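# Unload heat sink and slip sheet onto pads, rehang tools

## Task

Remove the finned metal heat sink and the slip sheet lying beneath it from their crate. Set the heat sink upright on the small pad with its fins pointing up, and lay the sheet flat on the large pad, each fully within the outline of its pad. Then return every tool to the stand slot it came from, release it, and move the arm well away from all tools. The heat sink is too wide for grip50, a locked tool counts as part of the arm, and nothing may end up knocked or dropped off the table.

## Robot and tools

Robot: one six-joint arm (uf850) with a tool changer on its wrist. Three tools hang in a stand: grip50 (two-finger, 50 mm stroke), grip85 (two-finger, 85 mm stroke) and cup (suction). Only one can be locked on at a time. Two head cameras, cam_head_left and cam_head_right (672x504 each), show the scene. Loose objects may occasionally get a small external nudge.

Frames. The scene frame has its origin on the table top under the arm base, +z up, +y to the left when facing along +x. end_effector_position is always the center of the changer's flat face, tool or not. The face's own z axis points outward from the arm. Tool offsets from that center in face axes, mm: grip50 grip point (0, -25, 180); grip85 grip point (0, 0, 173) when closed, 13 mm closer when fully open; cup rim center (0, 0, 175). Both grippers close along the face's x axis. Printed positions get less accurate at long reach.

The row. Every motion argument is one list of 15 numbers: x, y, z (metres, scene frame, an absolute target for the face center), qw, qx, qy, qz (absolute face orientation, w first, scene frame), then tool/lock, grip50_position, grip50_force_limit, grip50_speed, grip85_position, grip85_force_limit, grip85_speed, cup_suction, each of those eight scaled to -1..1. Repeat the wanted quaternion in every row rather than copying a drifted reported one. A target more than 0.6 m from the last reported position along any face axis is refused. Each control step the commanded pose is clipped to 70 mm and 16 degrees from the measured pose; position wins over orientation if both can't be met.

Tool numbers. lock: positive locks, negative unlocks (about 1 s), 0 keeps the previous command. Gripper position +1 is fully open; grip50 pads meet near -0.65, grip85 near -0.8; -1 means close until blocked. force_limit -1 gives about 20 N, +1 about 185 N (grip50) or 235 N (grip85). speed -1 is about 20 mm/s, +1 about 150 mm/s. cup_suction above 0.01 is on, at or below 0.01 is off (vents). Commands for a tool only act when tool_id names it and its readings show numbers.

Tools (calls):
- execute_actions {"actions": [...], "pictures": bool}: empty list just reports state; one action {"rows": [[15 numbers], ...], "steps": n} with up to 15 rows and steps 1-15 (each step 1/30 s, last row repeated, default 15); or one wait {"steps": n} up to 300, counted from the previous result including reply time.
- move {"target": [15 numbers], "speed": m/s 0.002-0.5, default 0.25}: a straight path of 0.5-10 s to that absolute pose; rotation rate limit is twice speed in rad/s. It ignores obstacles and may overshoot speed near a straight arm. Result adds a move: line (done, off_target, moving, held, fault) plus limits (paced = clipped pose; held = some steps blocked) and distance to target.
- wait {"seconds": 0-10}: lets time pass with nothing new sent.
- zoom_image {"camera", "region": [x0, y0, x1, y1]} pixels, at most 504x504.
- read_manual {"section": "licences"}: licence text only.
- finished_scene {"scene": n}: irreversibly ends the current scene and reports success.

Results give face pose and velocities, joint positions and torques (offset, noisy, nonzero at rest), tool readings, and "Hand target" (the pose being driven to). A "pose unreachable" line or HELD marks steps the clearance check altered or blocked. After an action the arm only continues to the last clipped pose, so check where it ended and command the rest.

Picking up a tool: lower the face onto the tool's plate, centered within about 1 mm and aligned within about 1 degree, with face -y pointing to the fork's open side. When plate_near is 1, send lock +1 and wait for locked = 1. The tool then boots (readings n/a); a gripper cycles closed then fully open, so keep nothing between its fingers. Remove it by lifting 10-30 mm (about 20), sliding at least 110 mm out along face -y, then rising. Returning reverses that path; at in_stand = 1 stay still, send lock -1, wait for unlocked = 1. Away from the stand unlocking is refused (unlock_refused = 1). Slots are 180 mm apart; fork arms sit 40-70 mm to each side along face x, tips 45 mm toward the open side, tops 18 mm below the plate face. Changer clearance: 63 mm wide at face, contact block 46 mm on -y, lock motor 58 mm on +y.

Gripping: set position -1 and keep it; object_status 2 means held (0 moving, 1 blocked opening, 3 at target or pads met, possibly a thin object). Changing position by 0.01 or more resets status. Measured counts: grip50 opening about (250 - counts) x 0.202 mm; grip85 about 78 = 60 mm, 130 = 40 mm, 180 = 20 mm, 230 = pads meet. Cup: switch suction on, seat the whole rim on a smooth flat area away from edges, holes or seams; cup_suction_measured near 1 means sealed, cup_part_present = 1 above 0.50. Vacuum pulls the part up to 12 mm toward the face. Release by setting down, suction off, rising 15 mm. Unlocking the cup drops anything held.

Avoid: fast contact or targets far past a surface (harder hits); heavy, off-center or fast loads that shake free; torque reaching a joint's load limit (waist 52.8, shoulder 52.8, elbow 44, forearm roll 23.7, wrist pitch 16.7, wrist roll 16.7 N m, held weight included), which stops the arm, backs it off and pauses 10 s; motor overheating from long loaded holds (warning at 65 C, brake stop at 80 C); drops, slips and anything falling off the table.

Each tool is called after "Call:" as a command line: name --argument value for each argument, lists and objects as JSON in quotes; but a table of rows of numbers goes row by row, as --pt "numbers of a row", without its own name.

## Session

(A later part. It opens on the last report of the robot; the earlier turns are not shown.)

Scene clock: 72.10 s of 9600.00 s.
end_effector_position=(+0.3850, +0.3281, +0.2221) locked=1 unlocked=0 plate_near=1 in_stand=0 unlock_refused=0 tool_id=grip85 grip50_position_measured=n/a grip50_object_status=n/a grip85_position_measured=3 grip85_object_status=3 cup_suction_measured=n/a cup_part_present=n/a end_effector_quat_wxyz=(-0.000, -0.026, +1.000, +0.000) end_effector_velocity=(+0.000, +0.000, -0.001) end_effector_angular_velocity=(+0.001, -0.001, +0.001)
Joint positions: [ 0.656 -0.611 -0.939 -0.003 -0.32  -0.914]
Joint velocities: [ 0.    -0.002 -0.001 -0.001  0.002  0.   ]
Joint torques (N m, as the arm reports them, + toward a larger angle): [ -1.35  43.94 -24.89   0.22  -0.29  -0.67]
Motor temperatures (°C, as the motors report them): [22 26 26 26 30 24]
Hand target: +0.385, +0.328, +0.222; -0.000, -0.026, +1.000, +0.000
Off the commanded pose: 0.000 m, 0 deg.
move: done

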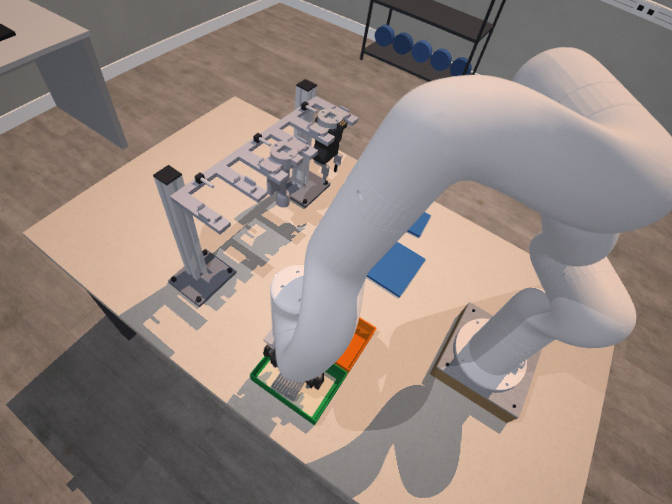

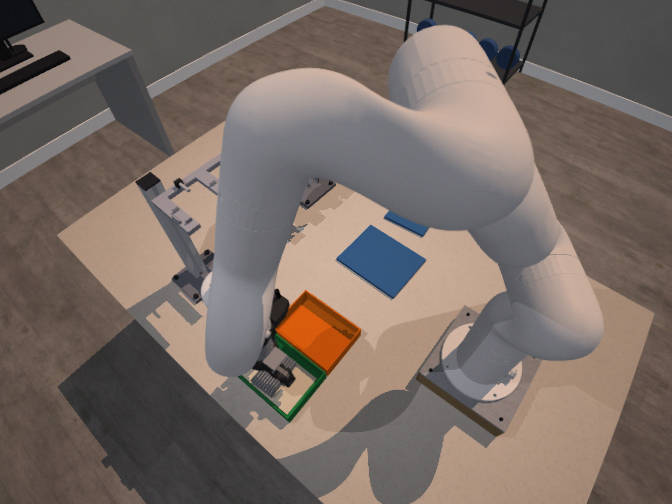

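Call:
move --target '[0.382,0.328,0.205,0,-0.0262,0.9997,0,0,1,0,0,1,-0.4,-0.6,0]' --speed 0.012

Call:
move --target '[0.382,0.328,0.205,0,-0.0262,0.9997,0,0,1,0,0,-1,-0.4,-0.6,0]' --speed 0.012

Call:
zoom_image --camera "cam_head_right" --region '[225,320,345,430]'

Scene clock: 78.53 s of 9600.00 s.
end_effector_position=(+0.3821, +0.3281, +0.2051) locked=1 unlocked=0 plate_near=1 in_stand=0 unlock_refused=0 tool_id=grip85 grip50_position_measured=n/a grip50_object_status=n/a grip85_position_measured=3 grip85_object_status=3 cup_suction_measured=n/a cup_part_present=n/a end_effector_quat_wxyz=(-0.000, -0.026, +1.000, +0.000) end_effector_velocity=(+0.000, +0.000, -0.001) end_effector_angular_velocity=(+0.001, -0.002, +0.000)
Joint positions: [ 0.66  -0.644 -0.937 -0.004 -0.285 -0.91 ]
Joint velocities: [ 0.    -0.002 -0.001 -0.001  0.004  0.001]
Joint torques (N m, as the arm reports them, + toward a larger angle): [ -2.16  44.04 -24.1    0.37  -0.32  -0.61]
Motor temperatures (°C, as the motors report them): [22 26 26 26 30 24]
Hand target: +0.382, +0.328, +0.205; -0.000, -0.026, +1.000, +0.000
Off the commanded pose: 0.000 m, 0 deg.
move: done

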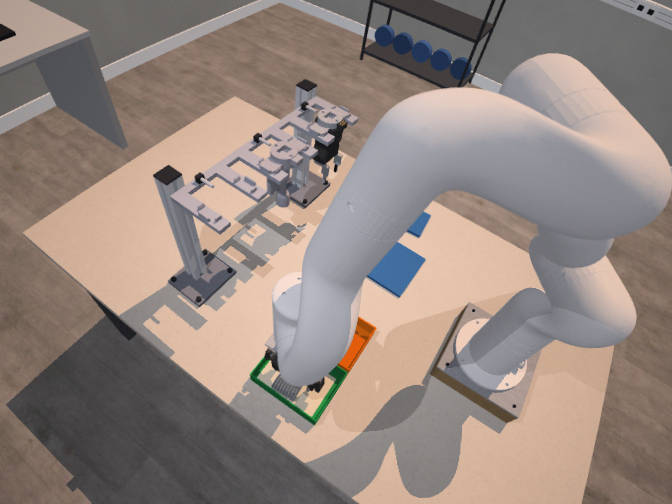

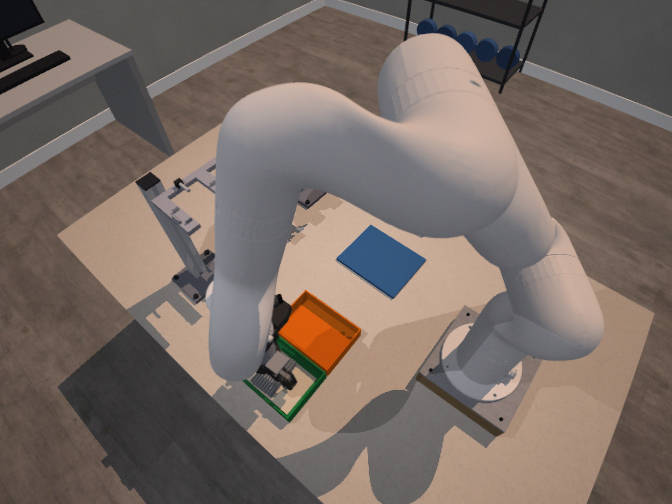

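Scene clock: 79.47 s of 9600.00 s.
end_effector_position=(+0.3822, +0.3282, +0.2053) locked=1 unlocked=0 plate_near=1 in_stand=0 unlock_refused=0 tool_id=grip85 grip50_position_measured=n/a grip50_object_status=n/a grip85_position_measured=80 grip85_object_status=2 cup_suction_measured=n/a cup_part_present=n/a end_effector_quat_wxyz=(+0.000, -0.026, +1.000, +0.000) end_effector_velocity=(-0.000, -0.000, -0.000) end_effector_angular_velocity=(+0.000, +0.000, -0.000)
Joint positions: [ 0.66  -0.644 -0.938 -0.004 -0.285 -0.909]
Joint velocities: [ 0.    -0.     0.     0.     0.001 -0.   ]
Joint torques (N m, as the arm reports them, + toward a larger angle): [ -1.47  37.2  -20.81   0.15   0.2   -0.62]
Motor temperatures (°C, as the motors report them): [22 26 26 26 30 24]
Hand target: +0.382, +0.328, +0.205; -0.000, -0.026, +1.000, -0.000
Off the commanded pose: 0.000 m, 0 deg.
move: done

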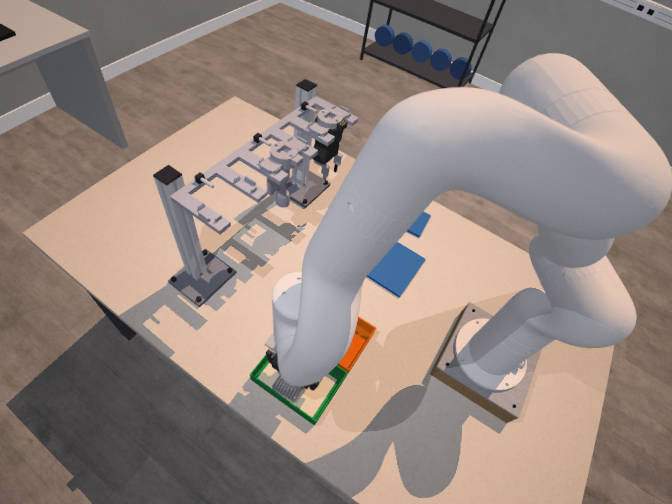

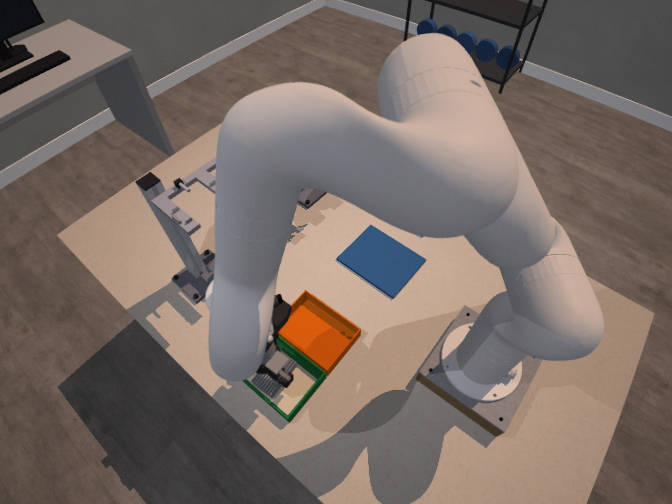

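Region (225, 320, 345, 430) of cam_head_right's 672x504 image, scaled by 4.200, with more detail than that image has; it fills the top 462 rows of this view, and the rest is white.

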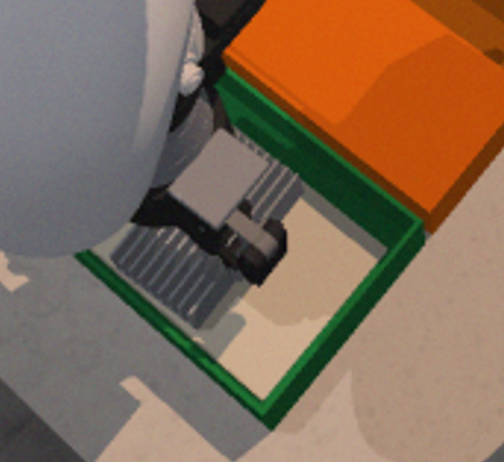

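Call:
move --target '[0.382,0.328,0.285,0,-0.0262,0.9997,0,0,1,0,0,-1,-0.4,-0.6,0]' --speed 0.06

Call:
move --target '[0.42,-0.30,0.27,0,0.7071,0.7071,0,0,1,0,0,-1,-0.4,-0.6,0]' --speed 0.15

Scene clock: 83.23 s of 9600.00 s.
end_effector_position=(+0.3817, +0.3276, +0.2849) locked=1 unlocked=0 plate_near=1 in_stand=0 unlock_refused=0 tool_id=grip85 grip50_position_measured=n/a grip50_object_status=n/a grip85_position_measured=80 grip85_object_status=2 cup_suction_measured=n/a cup_part_present=n/a end_effector_quat_wxyz=(+0.000, -0.026, +1.000, -0.000) end_effector_velocity=(+0.000, -0.000, +0.001) end_effector_angular_velocity=(-0.001, -0.000, +0.001)
Joint positions: [ 0.66  -0.479 -0.928 -0.004 -0.44  -0.909]
Joint velocities: [-0.001  0.002 -0.    -0.001 -0.003 -0.   ]
Joint torques (N m, as the arm reports them, + toward a larger angle): [ -2.    41.73 -28.83   0.22  -0.34  -0.67]
Motor temperatures (°C, as the motors report them): [22 26 26 26 30 24]
Hand target: +0.382, +0.328, +0.285; +0.000, -0.026, +1.000, -0.000
Off the commanded pose: 0.000 m, 0 deg.
move: done

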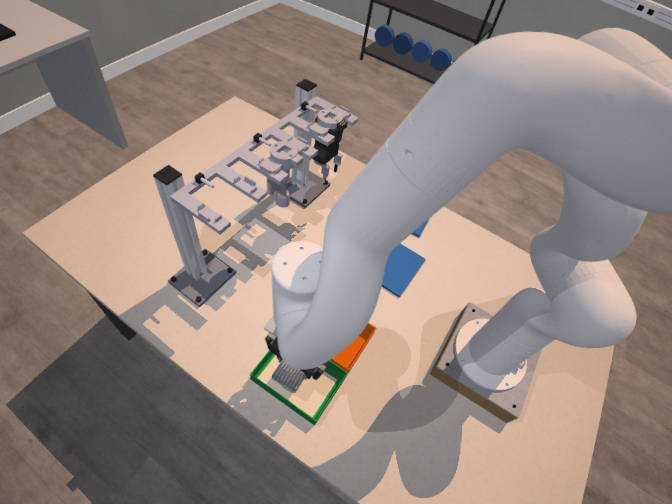

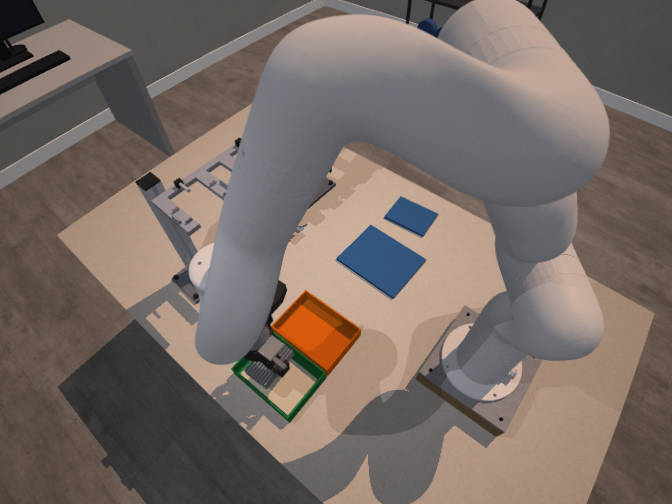

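action 0: the call puts the target (arm/x, arm/y, arm/z) 0.629 m from end_effector_position in the last result along the changer face's own y axis as it stood there; a target may be at most 0.6 m away along each of those axes, so nothing of the call was run and nothing moved. Command a nearer target, and go on from there in a later call.

Call:
move --target '[0.42,-0.25,0.26,0,0.7071,0.7071,0,0,1,0,0,-1,-0.4,-0.6,0]' --speed 0.15

Call:
move --target '[0.425,-0.31,0.22,0,0.7071,0.7071,0,0,1,0,0,-1,-0.4,-0.6,0]' --speed 0.08

Call:
zoom_image --camera "cam_head_left" --region '[340,160,480,280]'

Call:
zoom_image --camera "cam_head_right" --region '[340,160,480,280]'

Scene clock: 92.57 s of 9600.00 s.
end_effector_position=(+0.4193, -0.2519, +0.2599) locked=1 unlocked=0 plate_near=1 in_stand=0 unlock_refused=0 tool_id=grip85 grip50_position_measured=n/a grip50_object_status=n/a grip85_position_measured=80 grip85_object_status=2 cup_suction_measured=n/a cup_part_present=n/a end_effector_quat_wxyz=(+0.002, +0.707, +0.707, -0.003) end_effector_velocity=(+0.001, -0.001, +0.000) end_effector_angular_velocity=(-0.001, -0.001, -0.002)
Joint positions: [-0.595 -0.511 -0.889  0.004 -0.372 -0.549]
Joint velocities: [-0.002 -0.001 -0.003 -0.001 -0.001  0.002]
Joint torques (N m, as the arm reports them, + toward a larger angle): [ -1.82  41.13 -27.17   0.5   -0.29  -0.67]
Motor temperatures (°C, as the motors report them): [22 26 26 26 30 24]
Hand target: +0.419, -0.252, +0.260; +0.002, +0.707, +0.707, -0.003
Off the commanded pose: 0.002 m, 0 deg.
move: done

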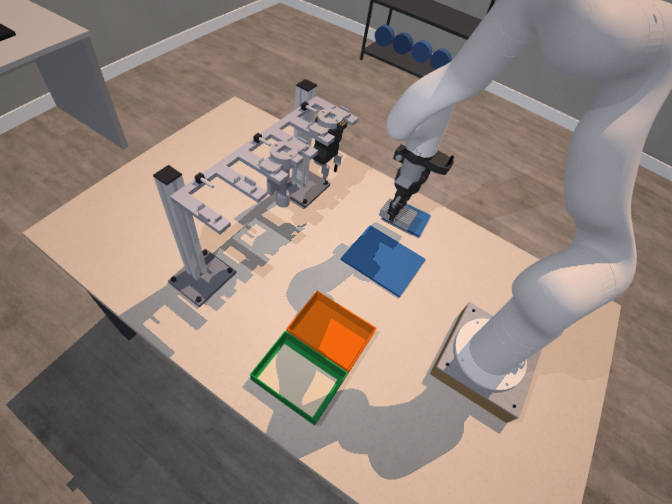

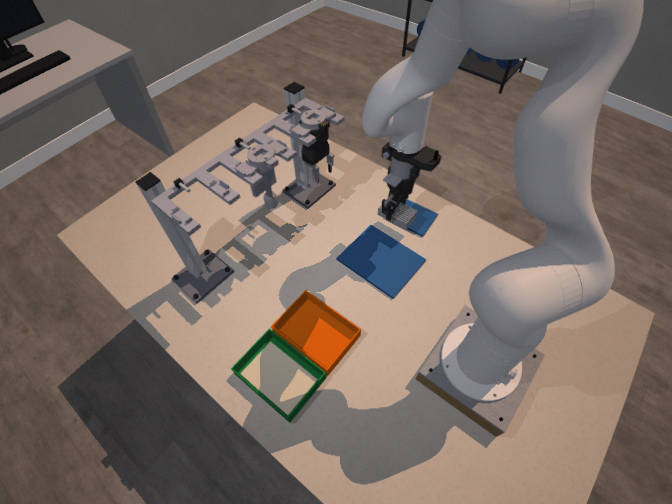

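Scene clock: 93.83 s of 9600.00 s.
end_effector_position=(+0.4250, -0.3101, +0.2202) locked=1 unlocked=0 plate_near=1 in_stand=0 unlock_refused=0 tool_id=grip85 grip50_position_measured=n/a grip50_object_status=n/a grip85_position_measured=80 grip85_object_status=2 cup_suction_measured=n/a cup_part_present=n/a end_effector_quat_wxyz=(+0.000, +0.707, +0.707, -0.000) end_effector_velocity=(+0.000, -0.001, -0.001) end_effector_angular_velocity=(+0.001, +0.000, +0.002)
Joint positions: [-0.686 -0.657 -1.007  0.022 -0.347 -0.656]
Joint velocities: [-0.002 -0.004 -0.003  0.001 -0.    -0.004]
Joint torques (N m, as the arm reports them, + toward a larger angle): [ -1.83  46.04 -26.32   0.3   -0.36  -0.68]
Motor temperatures (°C, as the motors report them): [22 26 26 26 30 24]
Hand target: +0.425, -0.310, +0.220; +0.000, +0.707, +0.707, -0.000
Off the commanded pose: 0.000 m, 0 deg.
move: done

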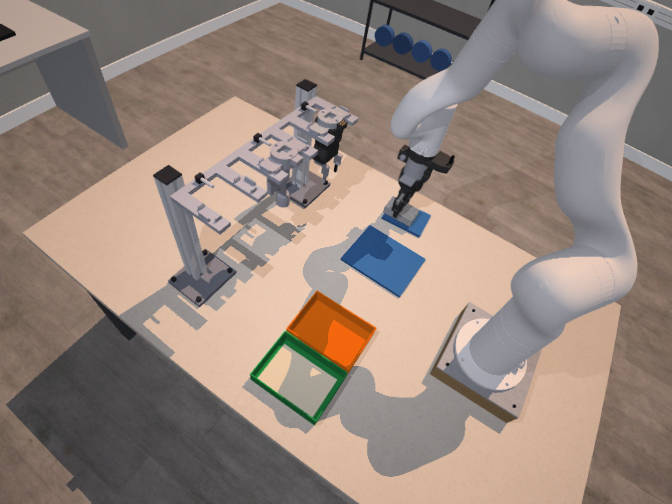

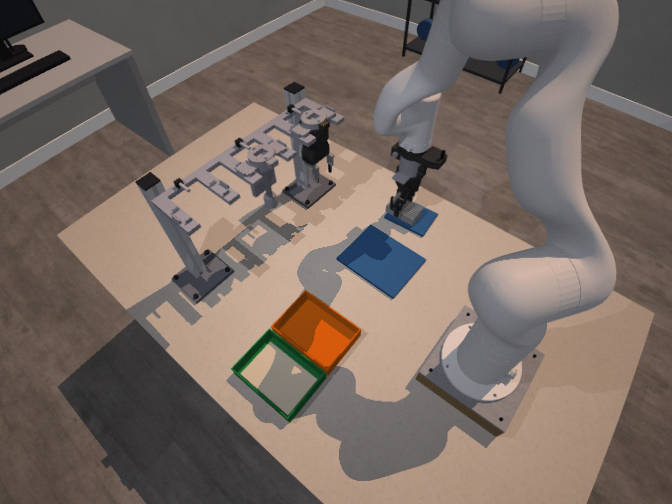

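Region (340, 160, 480, 280) of cam_head_left's 672x504 image, scaled by 3.600, with more detail than that image has; it fills the top 432 rows of this view, and the rest is white.

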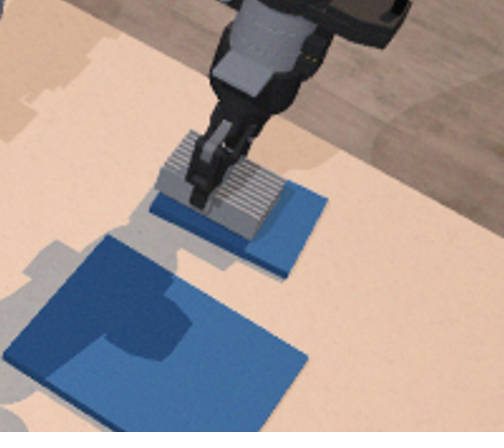

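Region (340, 160, 480, 280) of cam_head_right's 672x504 image, scaled by 3.600, with more detail than that image has; it fills the top 432 rows of this view, and the rest is white.

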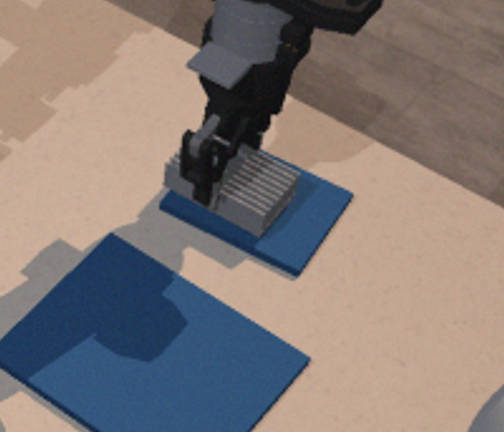

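Call:
move --target '[0.408,-0.322,0.207,0,0.7071,0.7071,0,0,1,0,0,-1,-0.4,-0.6,0]' --speed 0.03

Call:
zoom_image --camera "cam_head_left" --region '[365,180,455,250]'

Call:
zoom_image --camera "cam_head_right" --region '[365,180,455,250]'

Scene clock: 100.23 s of 9600.00 s.
end_effector_position=(+0.4098, -0.3226, +0.2099) locked=1 unlocked=0 plate_near=1 in_stand=0 unlock_refused=0 tool_id=grip85 grip50_position_measured=n/a grip50_object_status=n/a grip85_position_measured=80 grip85_object_status=2 cup_suction_measured=n/a cup_part_present=n/a end_effector_quat_wxyz=(+0.002, +0.707, +0.707, +0.000) end_effector_velocity=(-0.003, -0.002, -0.000) end_effector_angular_velocity=(-0.008, -0.008, +0.003)
Joint positions: [-0.722 -0.671 -0.994  0.026 -0.317 -0.697]
Joint velocities: [-0.006  0.004  0.009 -0.003  0.016 -0.006]
Joint torques (N m, as the arm reports them, + toward a larger angle): [-11.83  11.75  -7.6   -2.22   3.56  -0.77]
Motor temperatures (°C, as the motors report them): [22 26 26 26 30 24]
Hand target: +0.408, -0.322, +0.207; -0.000, +0.707, +0.707, -0.000
Off the commanded pose: 0.003 m, 0 deg.
move: done

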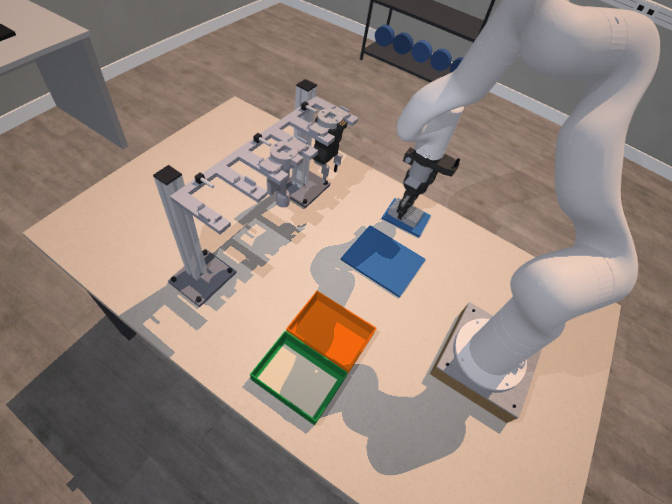

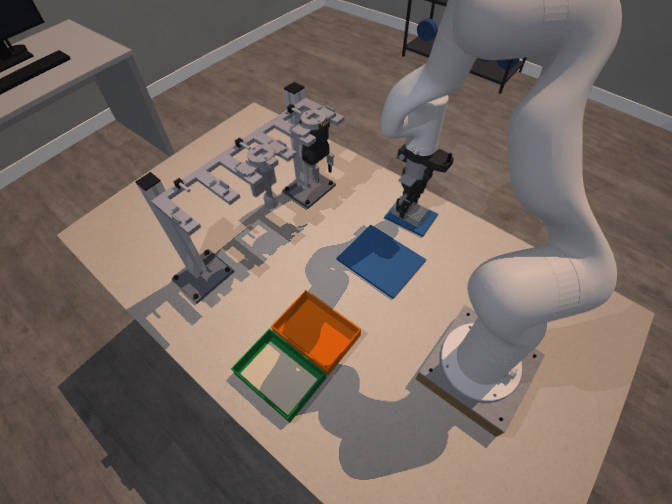

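Region (365, 180, 455, 250) of cam_head_left's 672x504 image, scaled by 5.600, with more detail than that image has.

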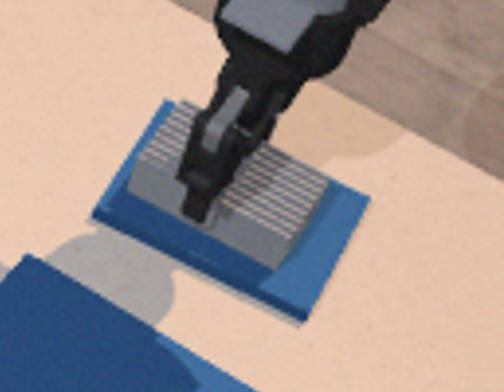

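Region (365, 180, 455, 250) of cam_head_right's 672x504 image, scaled by 5.600, with more detail than that image has.

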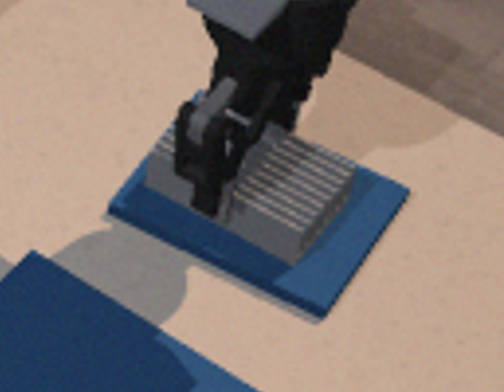

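Already down, well inside. Release.

Call:
move --target '[0.4098,-0.3226,0.2105,0,0.7071,0.7071,0,0,1,0,0,1,-0.4,-0.2,0]' --speed 0.01

Call:
move --target '[0.41,-0.32,0.30,0,0.7071,0.7071,0,0,1,0,0,1,-0.4,-0.2,0]' --speed 0.1

Call:
move --target '[0.50,0.202,0.386,0,0.7163,0.6978,0,0,1,0,0,1,-0.4,-0.2,0]' --speed 0.2

Call:
move --target '[0.6554,0.1982,0.386,0,0.7163,0.6978,0,0,1,0,0,1,-0.4,-0.2,0]' --speed 0.08

Call:
move --target '[0.6554,0.1982,0.365,0,0.7163,0.6978,0,0,1,0,0,1,-0.4,-0.2,0]' --speed 0.015

Scene clock: 107.97 s of 9600.00 s.
end_effector_position=(+0.4098, -0.3226, +0.2105) locked=1 unlocked=0 plate_near=1 in_stand=0 unlock_refused=0 tool_id=grip85 grip50_position_measured=n/a grip50_object_status=n/a grip85_position_measured=3 grip85_object_status=0 cup_suction_measured=n/a cup_part_present=n/a end_effector_quat_wxyz=(-0.000, +0.707, +0.707, -0.000) end_effector_velocity=(-0.000, -0.000, +0.000) end_effector_angular_velocity=(+0.000, +0.001, -0.000)
Joint positions: [-0.722 -0.67  -0.996  0.026 -0.323 -0.696]
Joint velocities: [-0.     0.    -0.    -0.001 -0.001  0.001]
Joint torques (N m, as the arm reports them, + toward a larger angle): [ -2.04  44.68 -25.01   0.44  -0.31  -0.64]
Motor temperatures (°C, as the motors report them): [22 26 26 26 30 24]
Hand target: +0.410, -0.323, +0.211; +0.000, +0.707, +0.707, +0.000
Off the commanded pose: 0.000 m, 0 deg.
move: done

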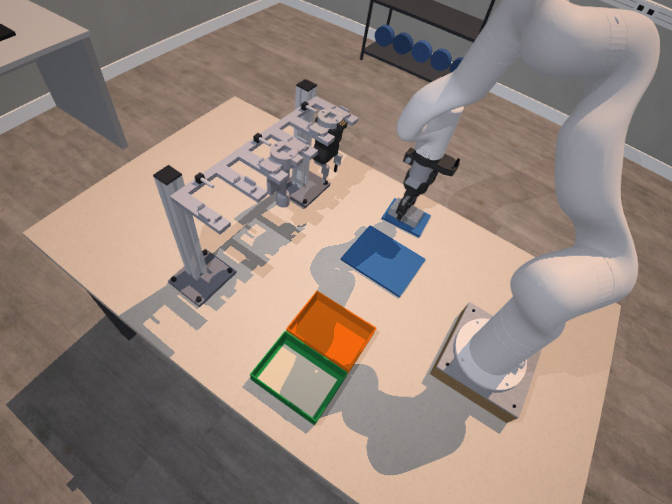

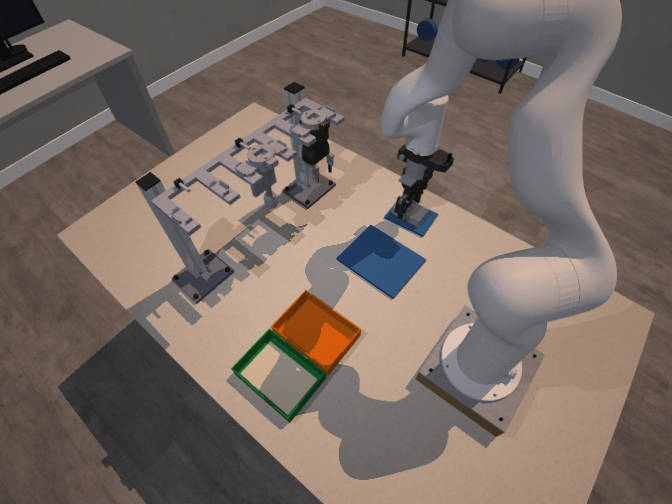

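Scene clock: 109.27 s of 9600.00 s.
end_effector_position=(+0.4095, -0.3197, +0.2998) locked=1 unlocked=0 plate_near=1 in_stand=0 unlock_refused=0 tool_id=grip85 grip50_position_measured=n/a grip50_object_status=n/a grip85_position_measured=3 grip85_object_status=3 cup_suction_measured=n/a cup_part_present=n/a end_effector_quat_wxyz=(-0.000, +0.707, +0.707, -0.000) end_effector_velocity=(+0.000, +0.000, +0.002) end_effector_angular_velocity=(+0.000, -0.001, -0.002)
Joint positions: [-0.72  -0.493 -0.987  0.016 -0.491 -0.683]
Joint velocities: [ 0.     0.004 -0.     0.002 -0.004  0.001]
Joint torques (N m, as the arm reports them, + toward a larger angle): [ -2.34  41.64 -29.35   0.49  -0.28  -0.68]
Motor temperatures (°C, as the motors report them): [22 26 26 26 30 24]
Hand target: +0.410, -0.320, +0.300; +0.000, +0.707, +0.707, -0.000
Off the commanded pose: 0.001 m, 0 deg.
move: done

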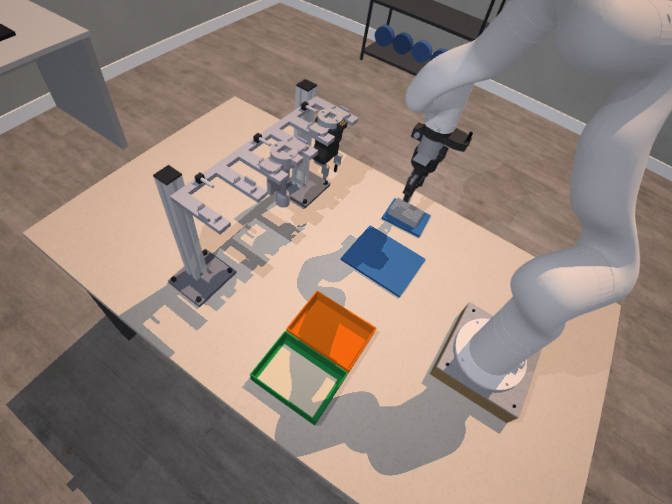

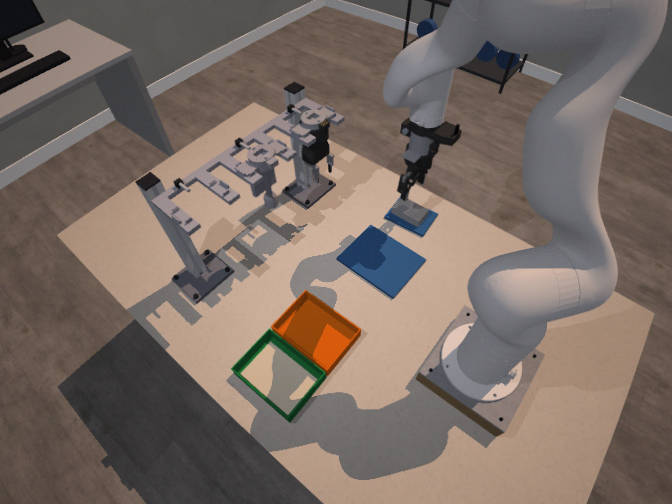

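Scene clock: 112.43 s of 9600.00 s.
end_effector_position=(+0.5006, +0.2029, +0.3861) locked=1 unlocked=0 plate_near=1 in_stand=0 unlock_refused=0 tool_id=grip85 grip50_position_measured=n/a grip50_object_status=n/a grip85_position_measured=3 grip85_object_status=3 cup_suction_measured=n/a cup_part_present=n/a end_effector_quat_wxyz=(-0.001, +0.717, +0.698, +0.003) end_effector_velocity=(+0.001, +0.002, +0.001) end_effector_angular_velocity=(+0.000, -0.002, +0.000)
Joint positions: [ 0.332 -0.389 -1.082  0.009 -0.68   0.402]
Joint velocities: [ 0.004 -0.002 -0.004 -0.001 -0.001  0.004]
Joint torques (N m, as the arm reports them, + toward a larger angle): [ -2.04  41.39 -33.15   0.6   -0.23  -0.65]
Motor temperatures (°C, as the motors report them): [22 26 26 26 30 24]
Hand target: +0.501, +0.203, +0.386; -0.001, +0.716, +0.698, +0.003
Off the commanded pose: 0.001 m, 0 deg.
move: done

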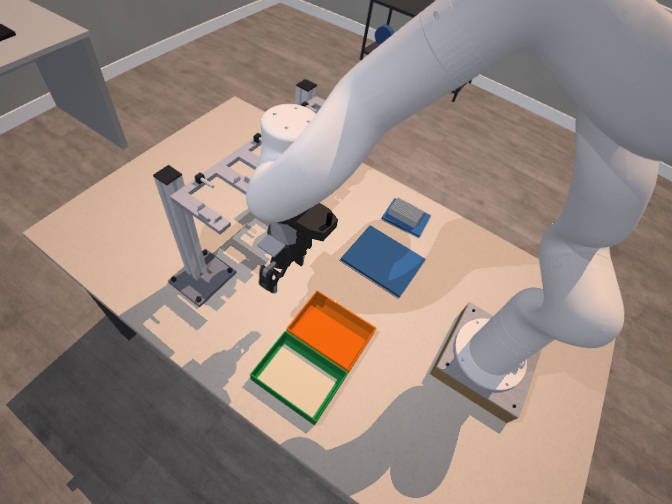

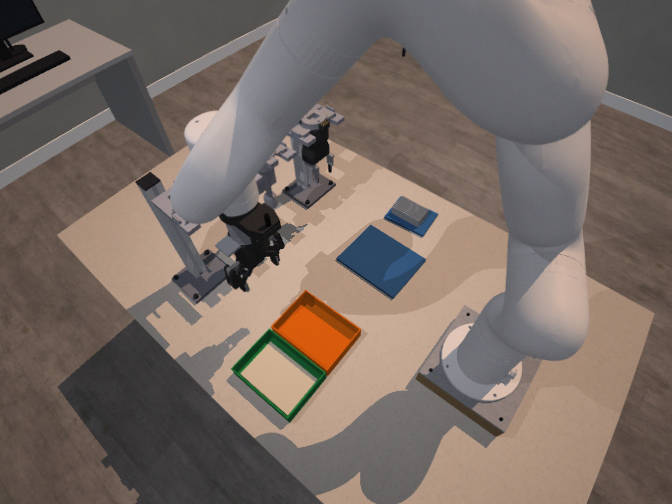

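Scene clock: 114.80 s of 9600.00 s.
end_effector_position=(+0.6551, +0.1978, +0.3866) locked=1 unlocked=0 plate_near=1 in_stand=0 unlock_refused=0 tool_id=grip85 grip50_position_measured=n/a grip50_object_status=n/a grip85_position_measured=3 grip85_object_status=3 cup_suction_measured=n/a cup_part_present=n/a end_effector_quat_wxyz=(+0.000, +0.716, +0.698, -0.000) end_effector_velocity=(+0.001, +0.000, +0.000) end_effector_angular_velocity=(-0.001, -0.000, +0.001)
Joint positions: [ 0.241 -0.725 -1.591  0.002 -0.858  0.317]
Joint velocities: [-0.    -0.003 -0.006 -0.002 -0.003 -0.   ]
Joint torques (N m, as the arm reports them, + toward a larger angle): [ -1.3   54.85 -35.41   0.66  -0.23  -0.64]
Motor temperatures (°C, as the motors report them): [22 26 26 26 30 24]
Hand target: +0.655, +0.198, +0.387; +0.000, +0.716, +0.698, -0.000
Off the commanded pose: 0.001 m, 0 deg.
move: done

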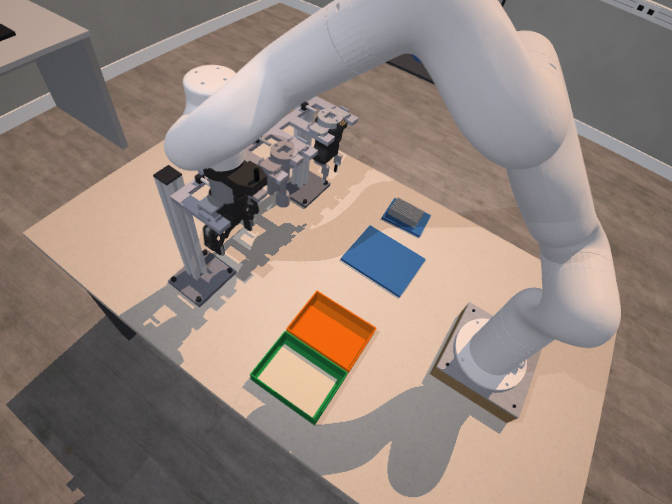

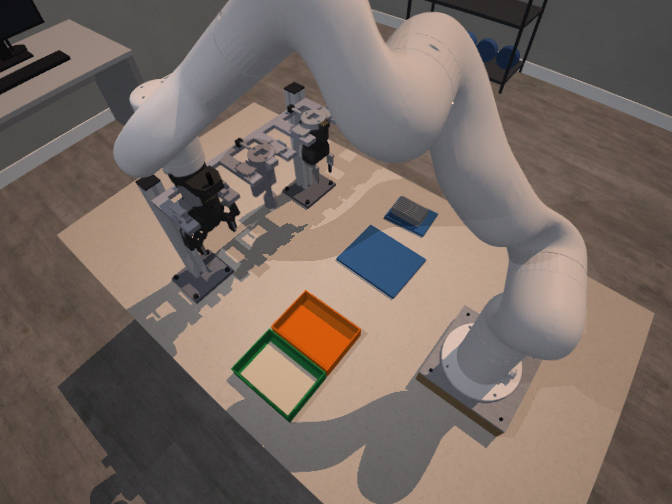

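Scene clock: 116.47 s of 9600.00 s.
end_effector_position=(+0.6556, +0.1983, +0.3653) locked=1 unlocked=0 plate_near=1 in_stand=1 unlock_refused=0 tool_id=grip85 grip50_position_measured=n/a grip50_object_status=n/a grip85_position_measured=3 grip85_object_status=3 cup_suction_measured=n/a cup_part_present=n/a end_effector_quat_wxyz=(+0.000, +0.716, +0.698, +0.000) end_effector_velocity=(+0.001, +0.000, -0.000) end_effector_angular_velocity=(+0.001, -0.002, +0.002)
Joint positions: [ 0.241 -0.748 -1.578  0.003 -0.821  0.316]
Joint velocities: [ 0.    -0.001 -0.001 -0.     0.002 -0.002]
Joint torques (N m, as the arm reports them, + toward a larger angle): [ -1.42  54.41 -34.46   0.58  -0.29  -0.71]
Motor temperatures (°C, as the motors report them): [22 26 26 26 30 24]
Hand target: +0.656, +0.198, +0.365; -0.000, +0.716, +0.698, +0.000
Off the commanded pose: 0.000 m, 0 deg.
move: done

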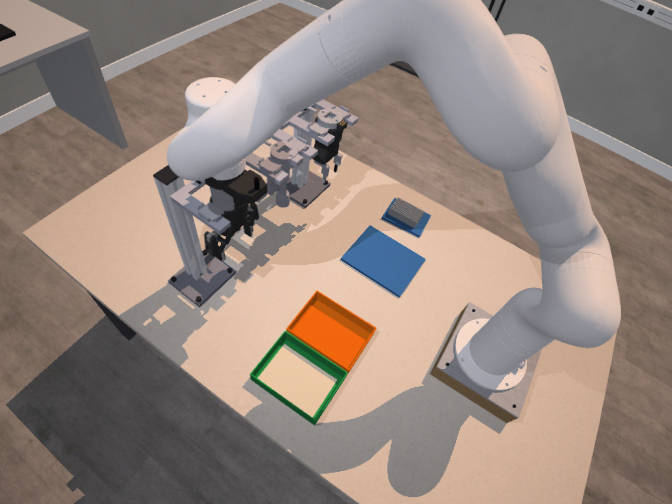

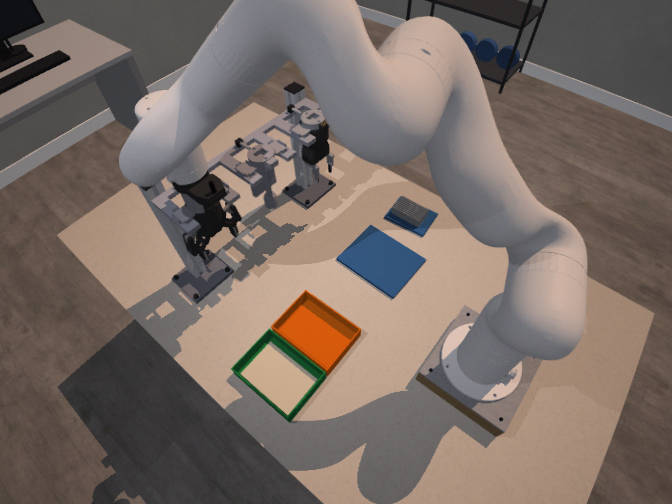

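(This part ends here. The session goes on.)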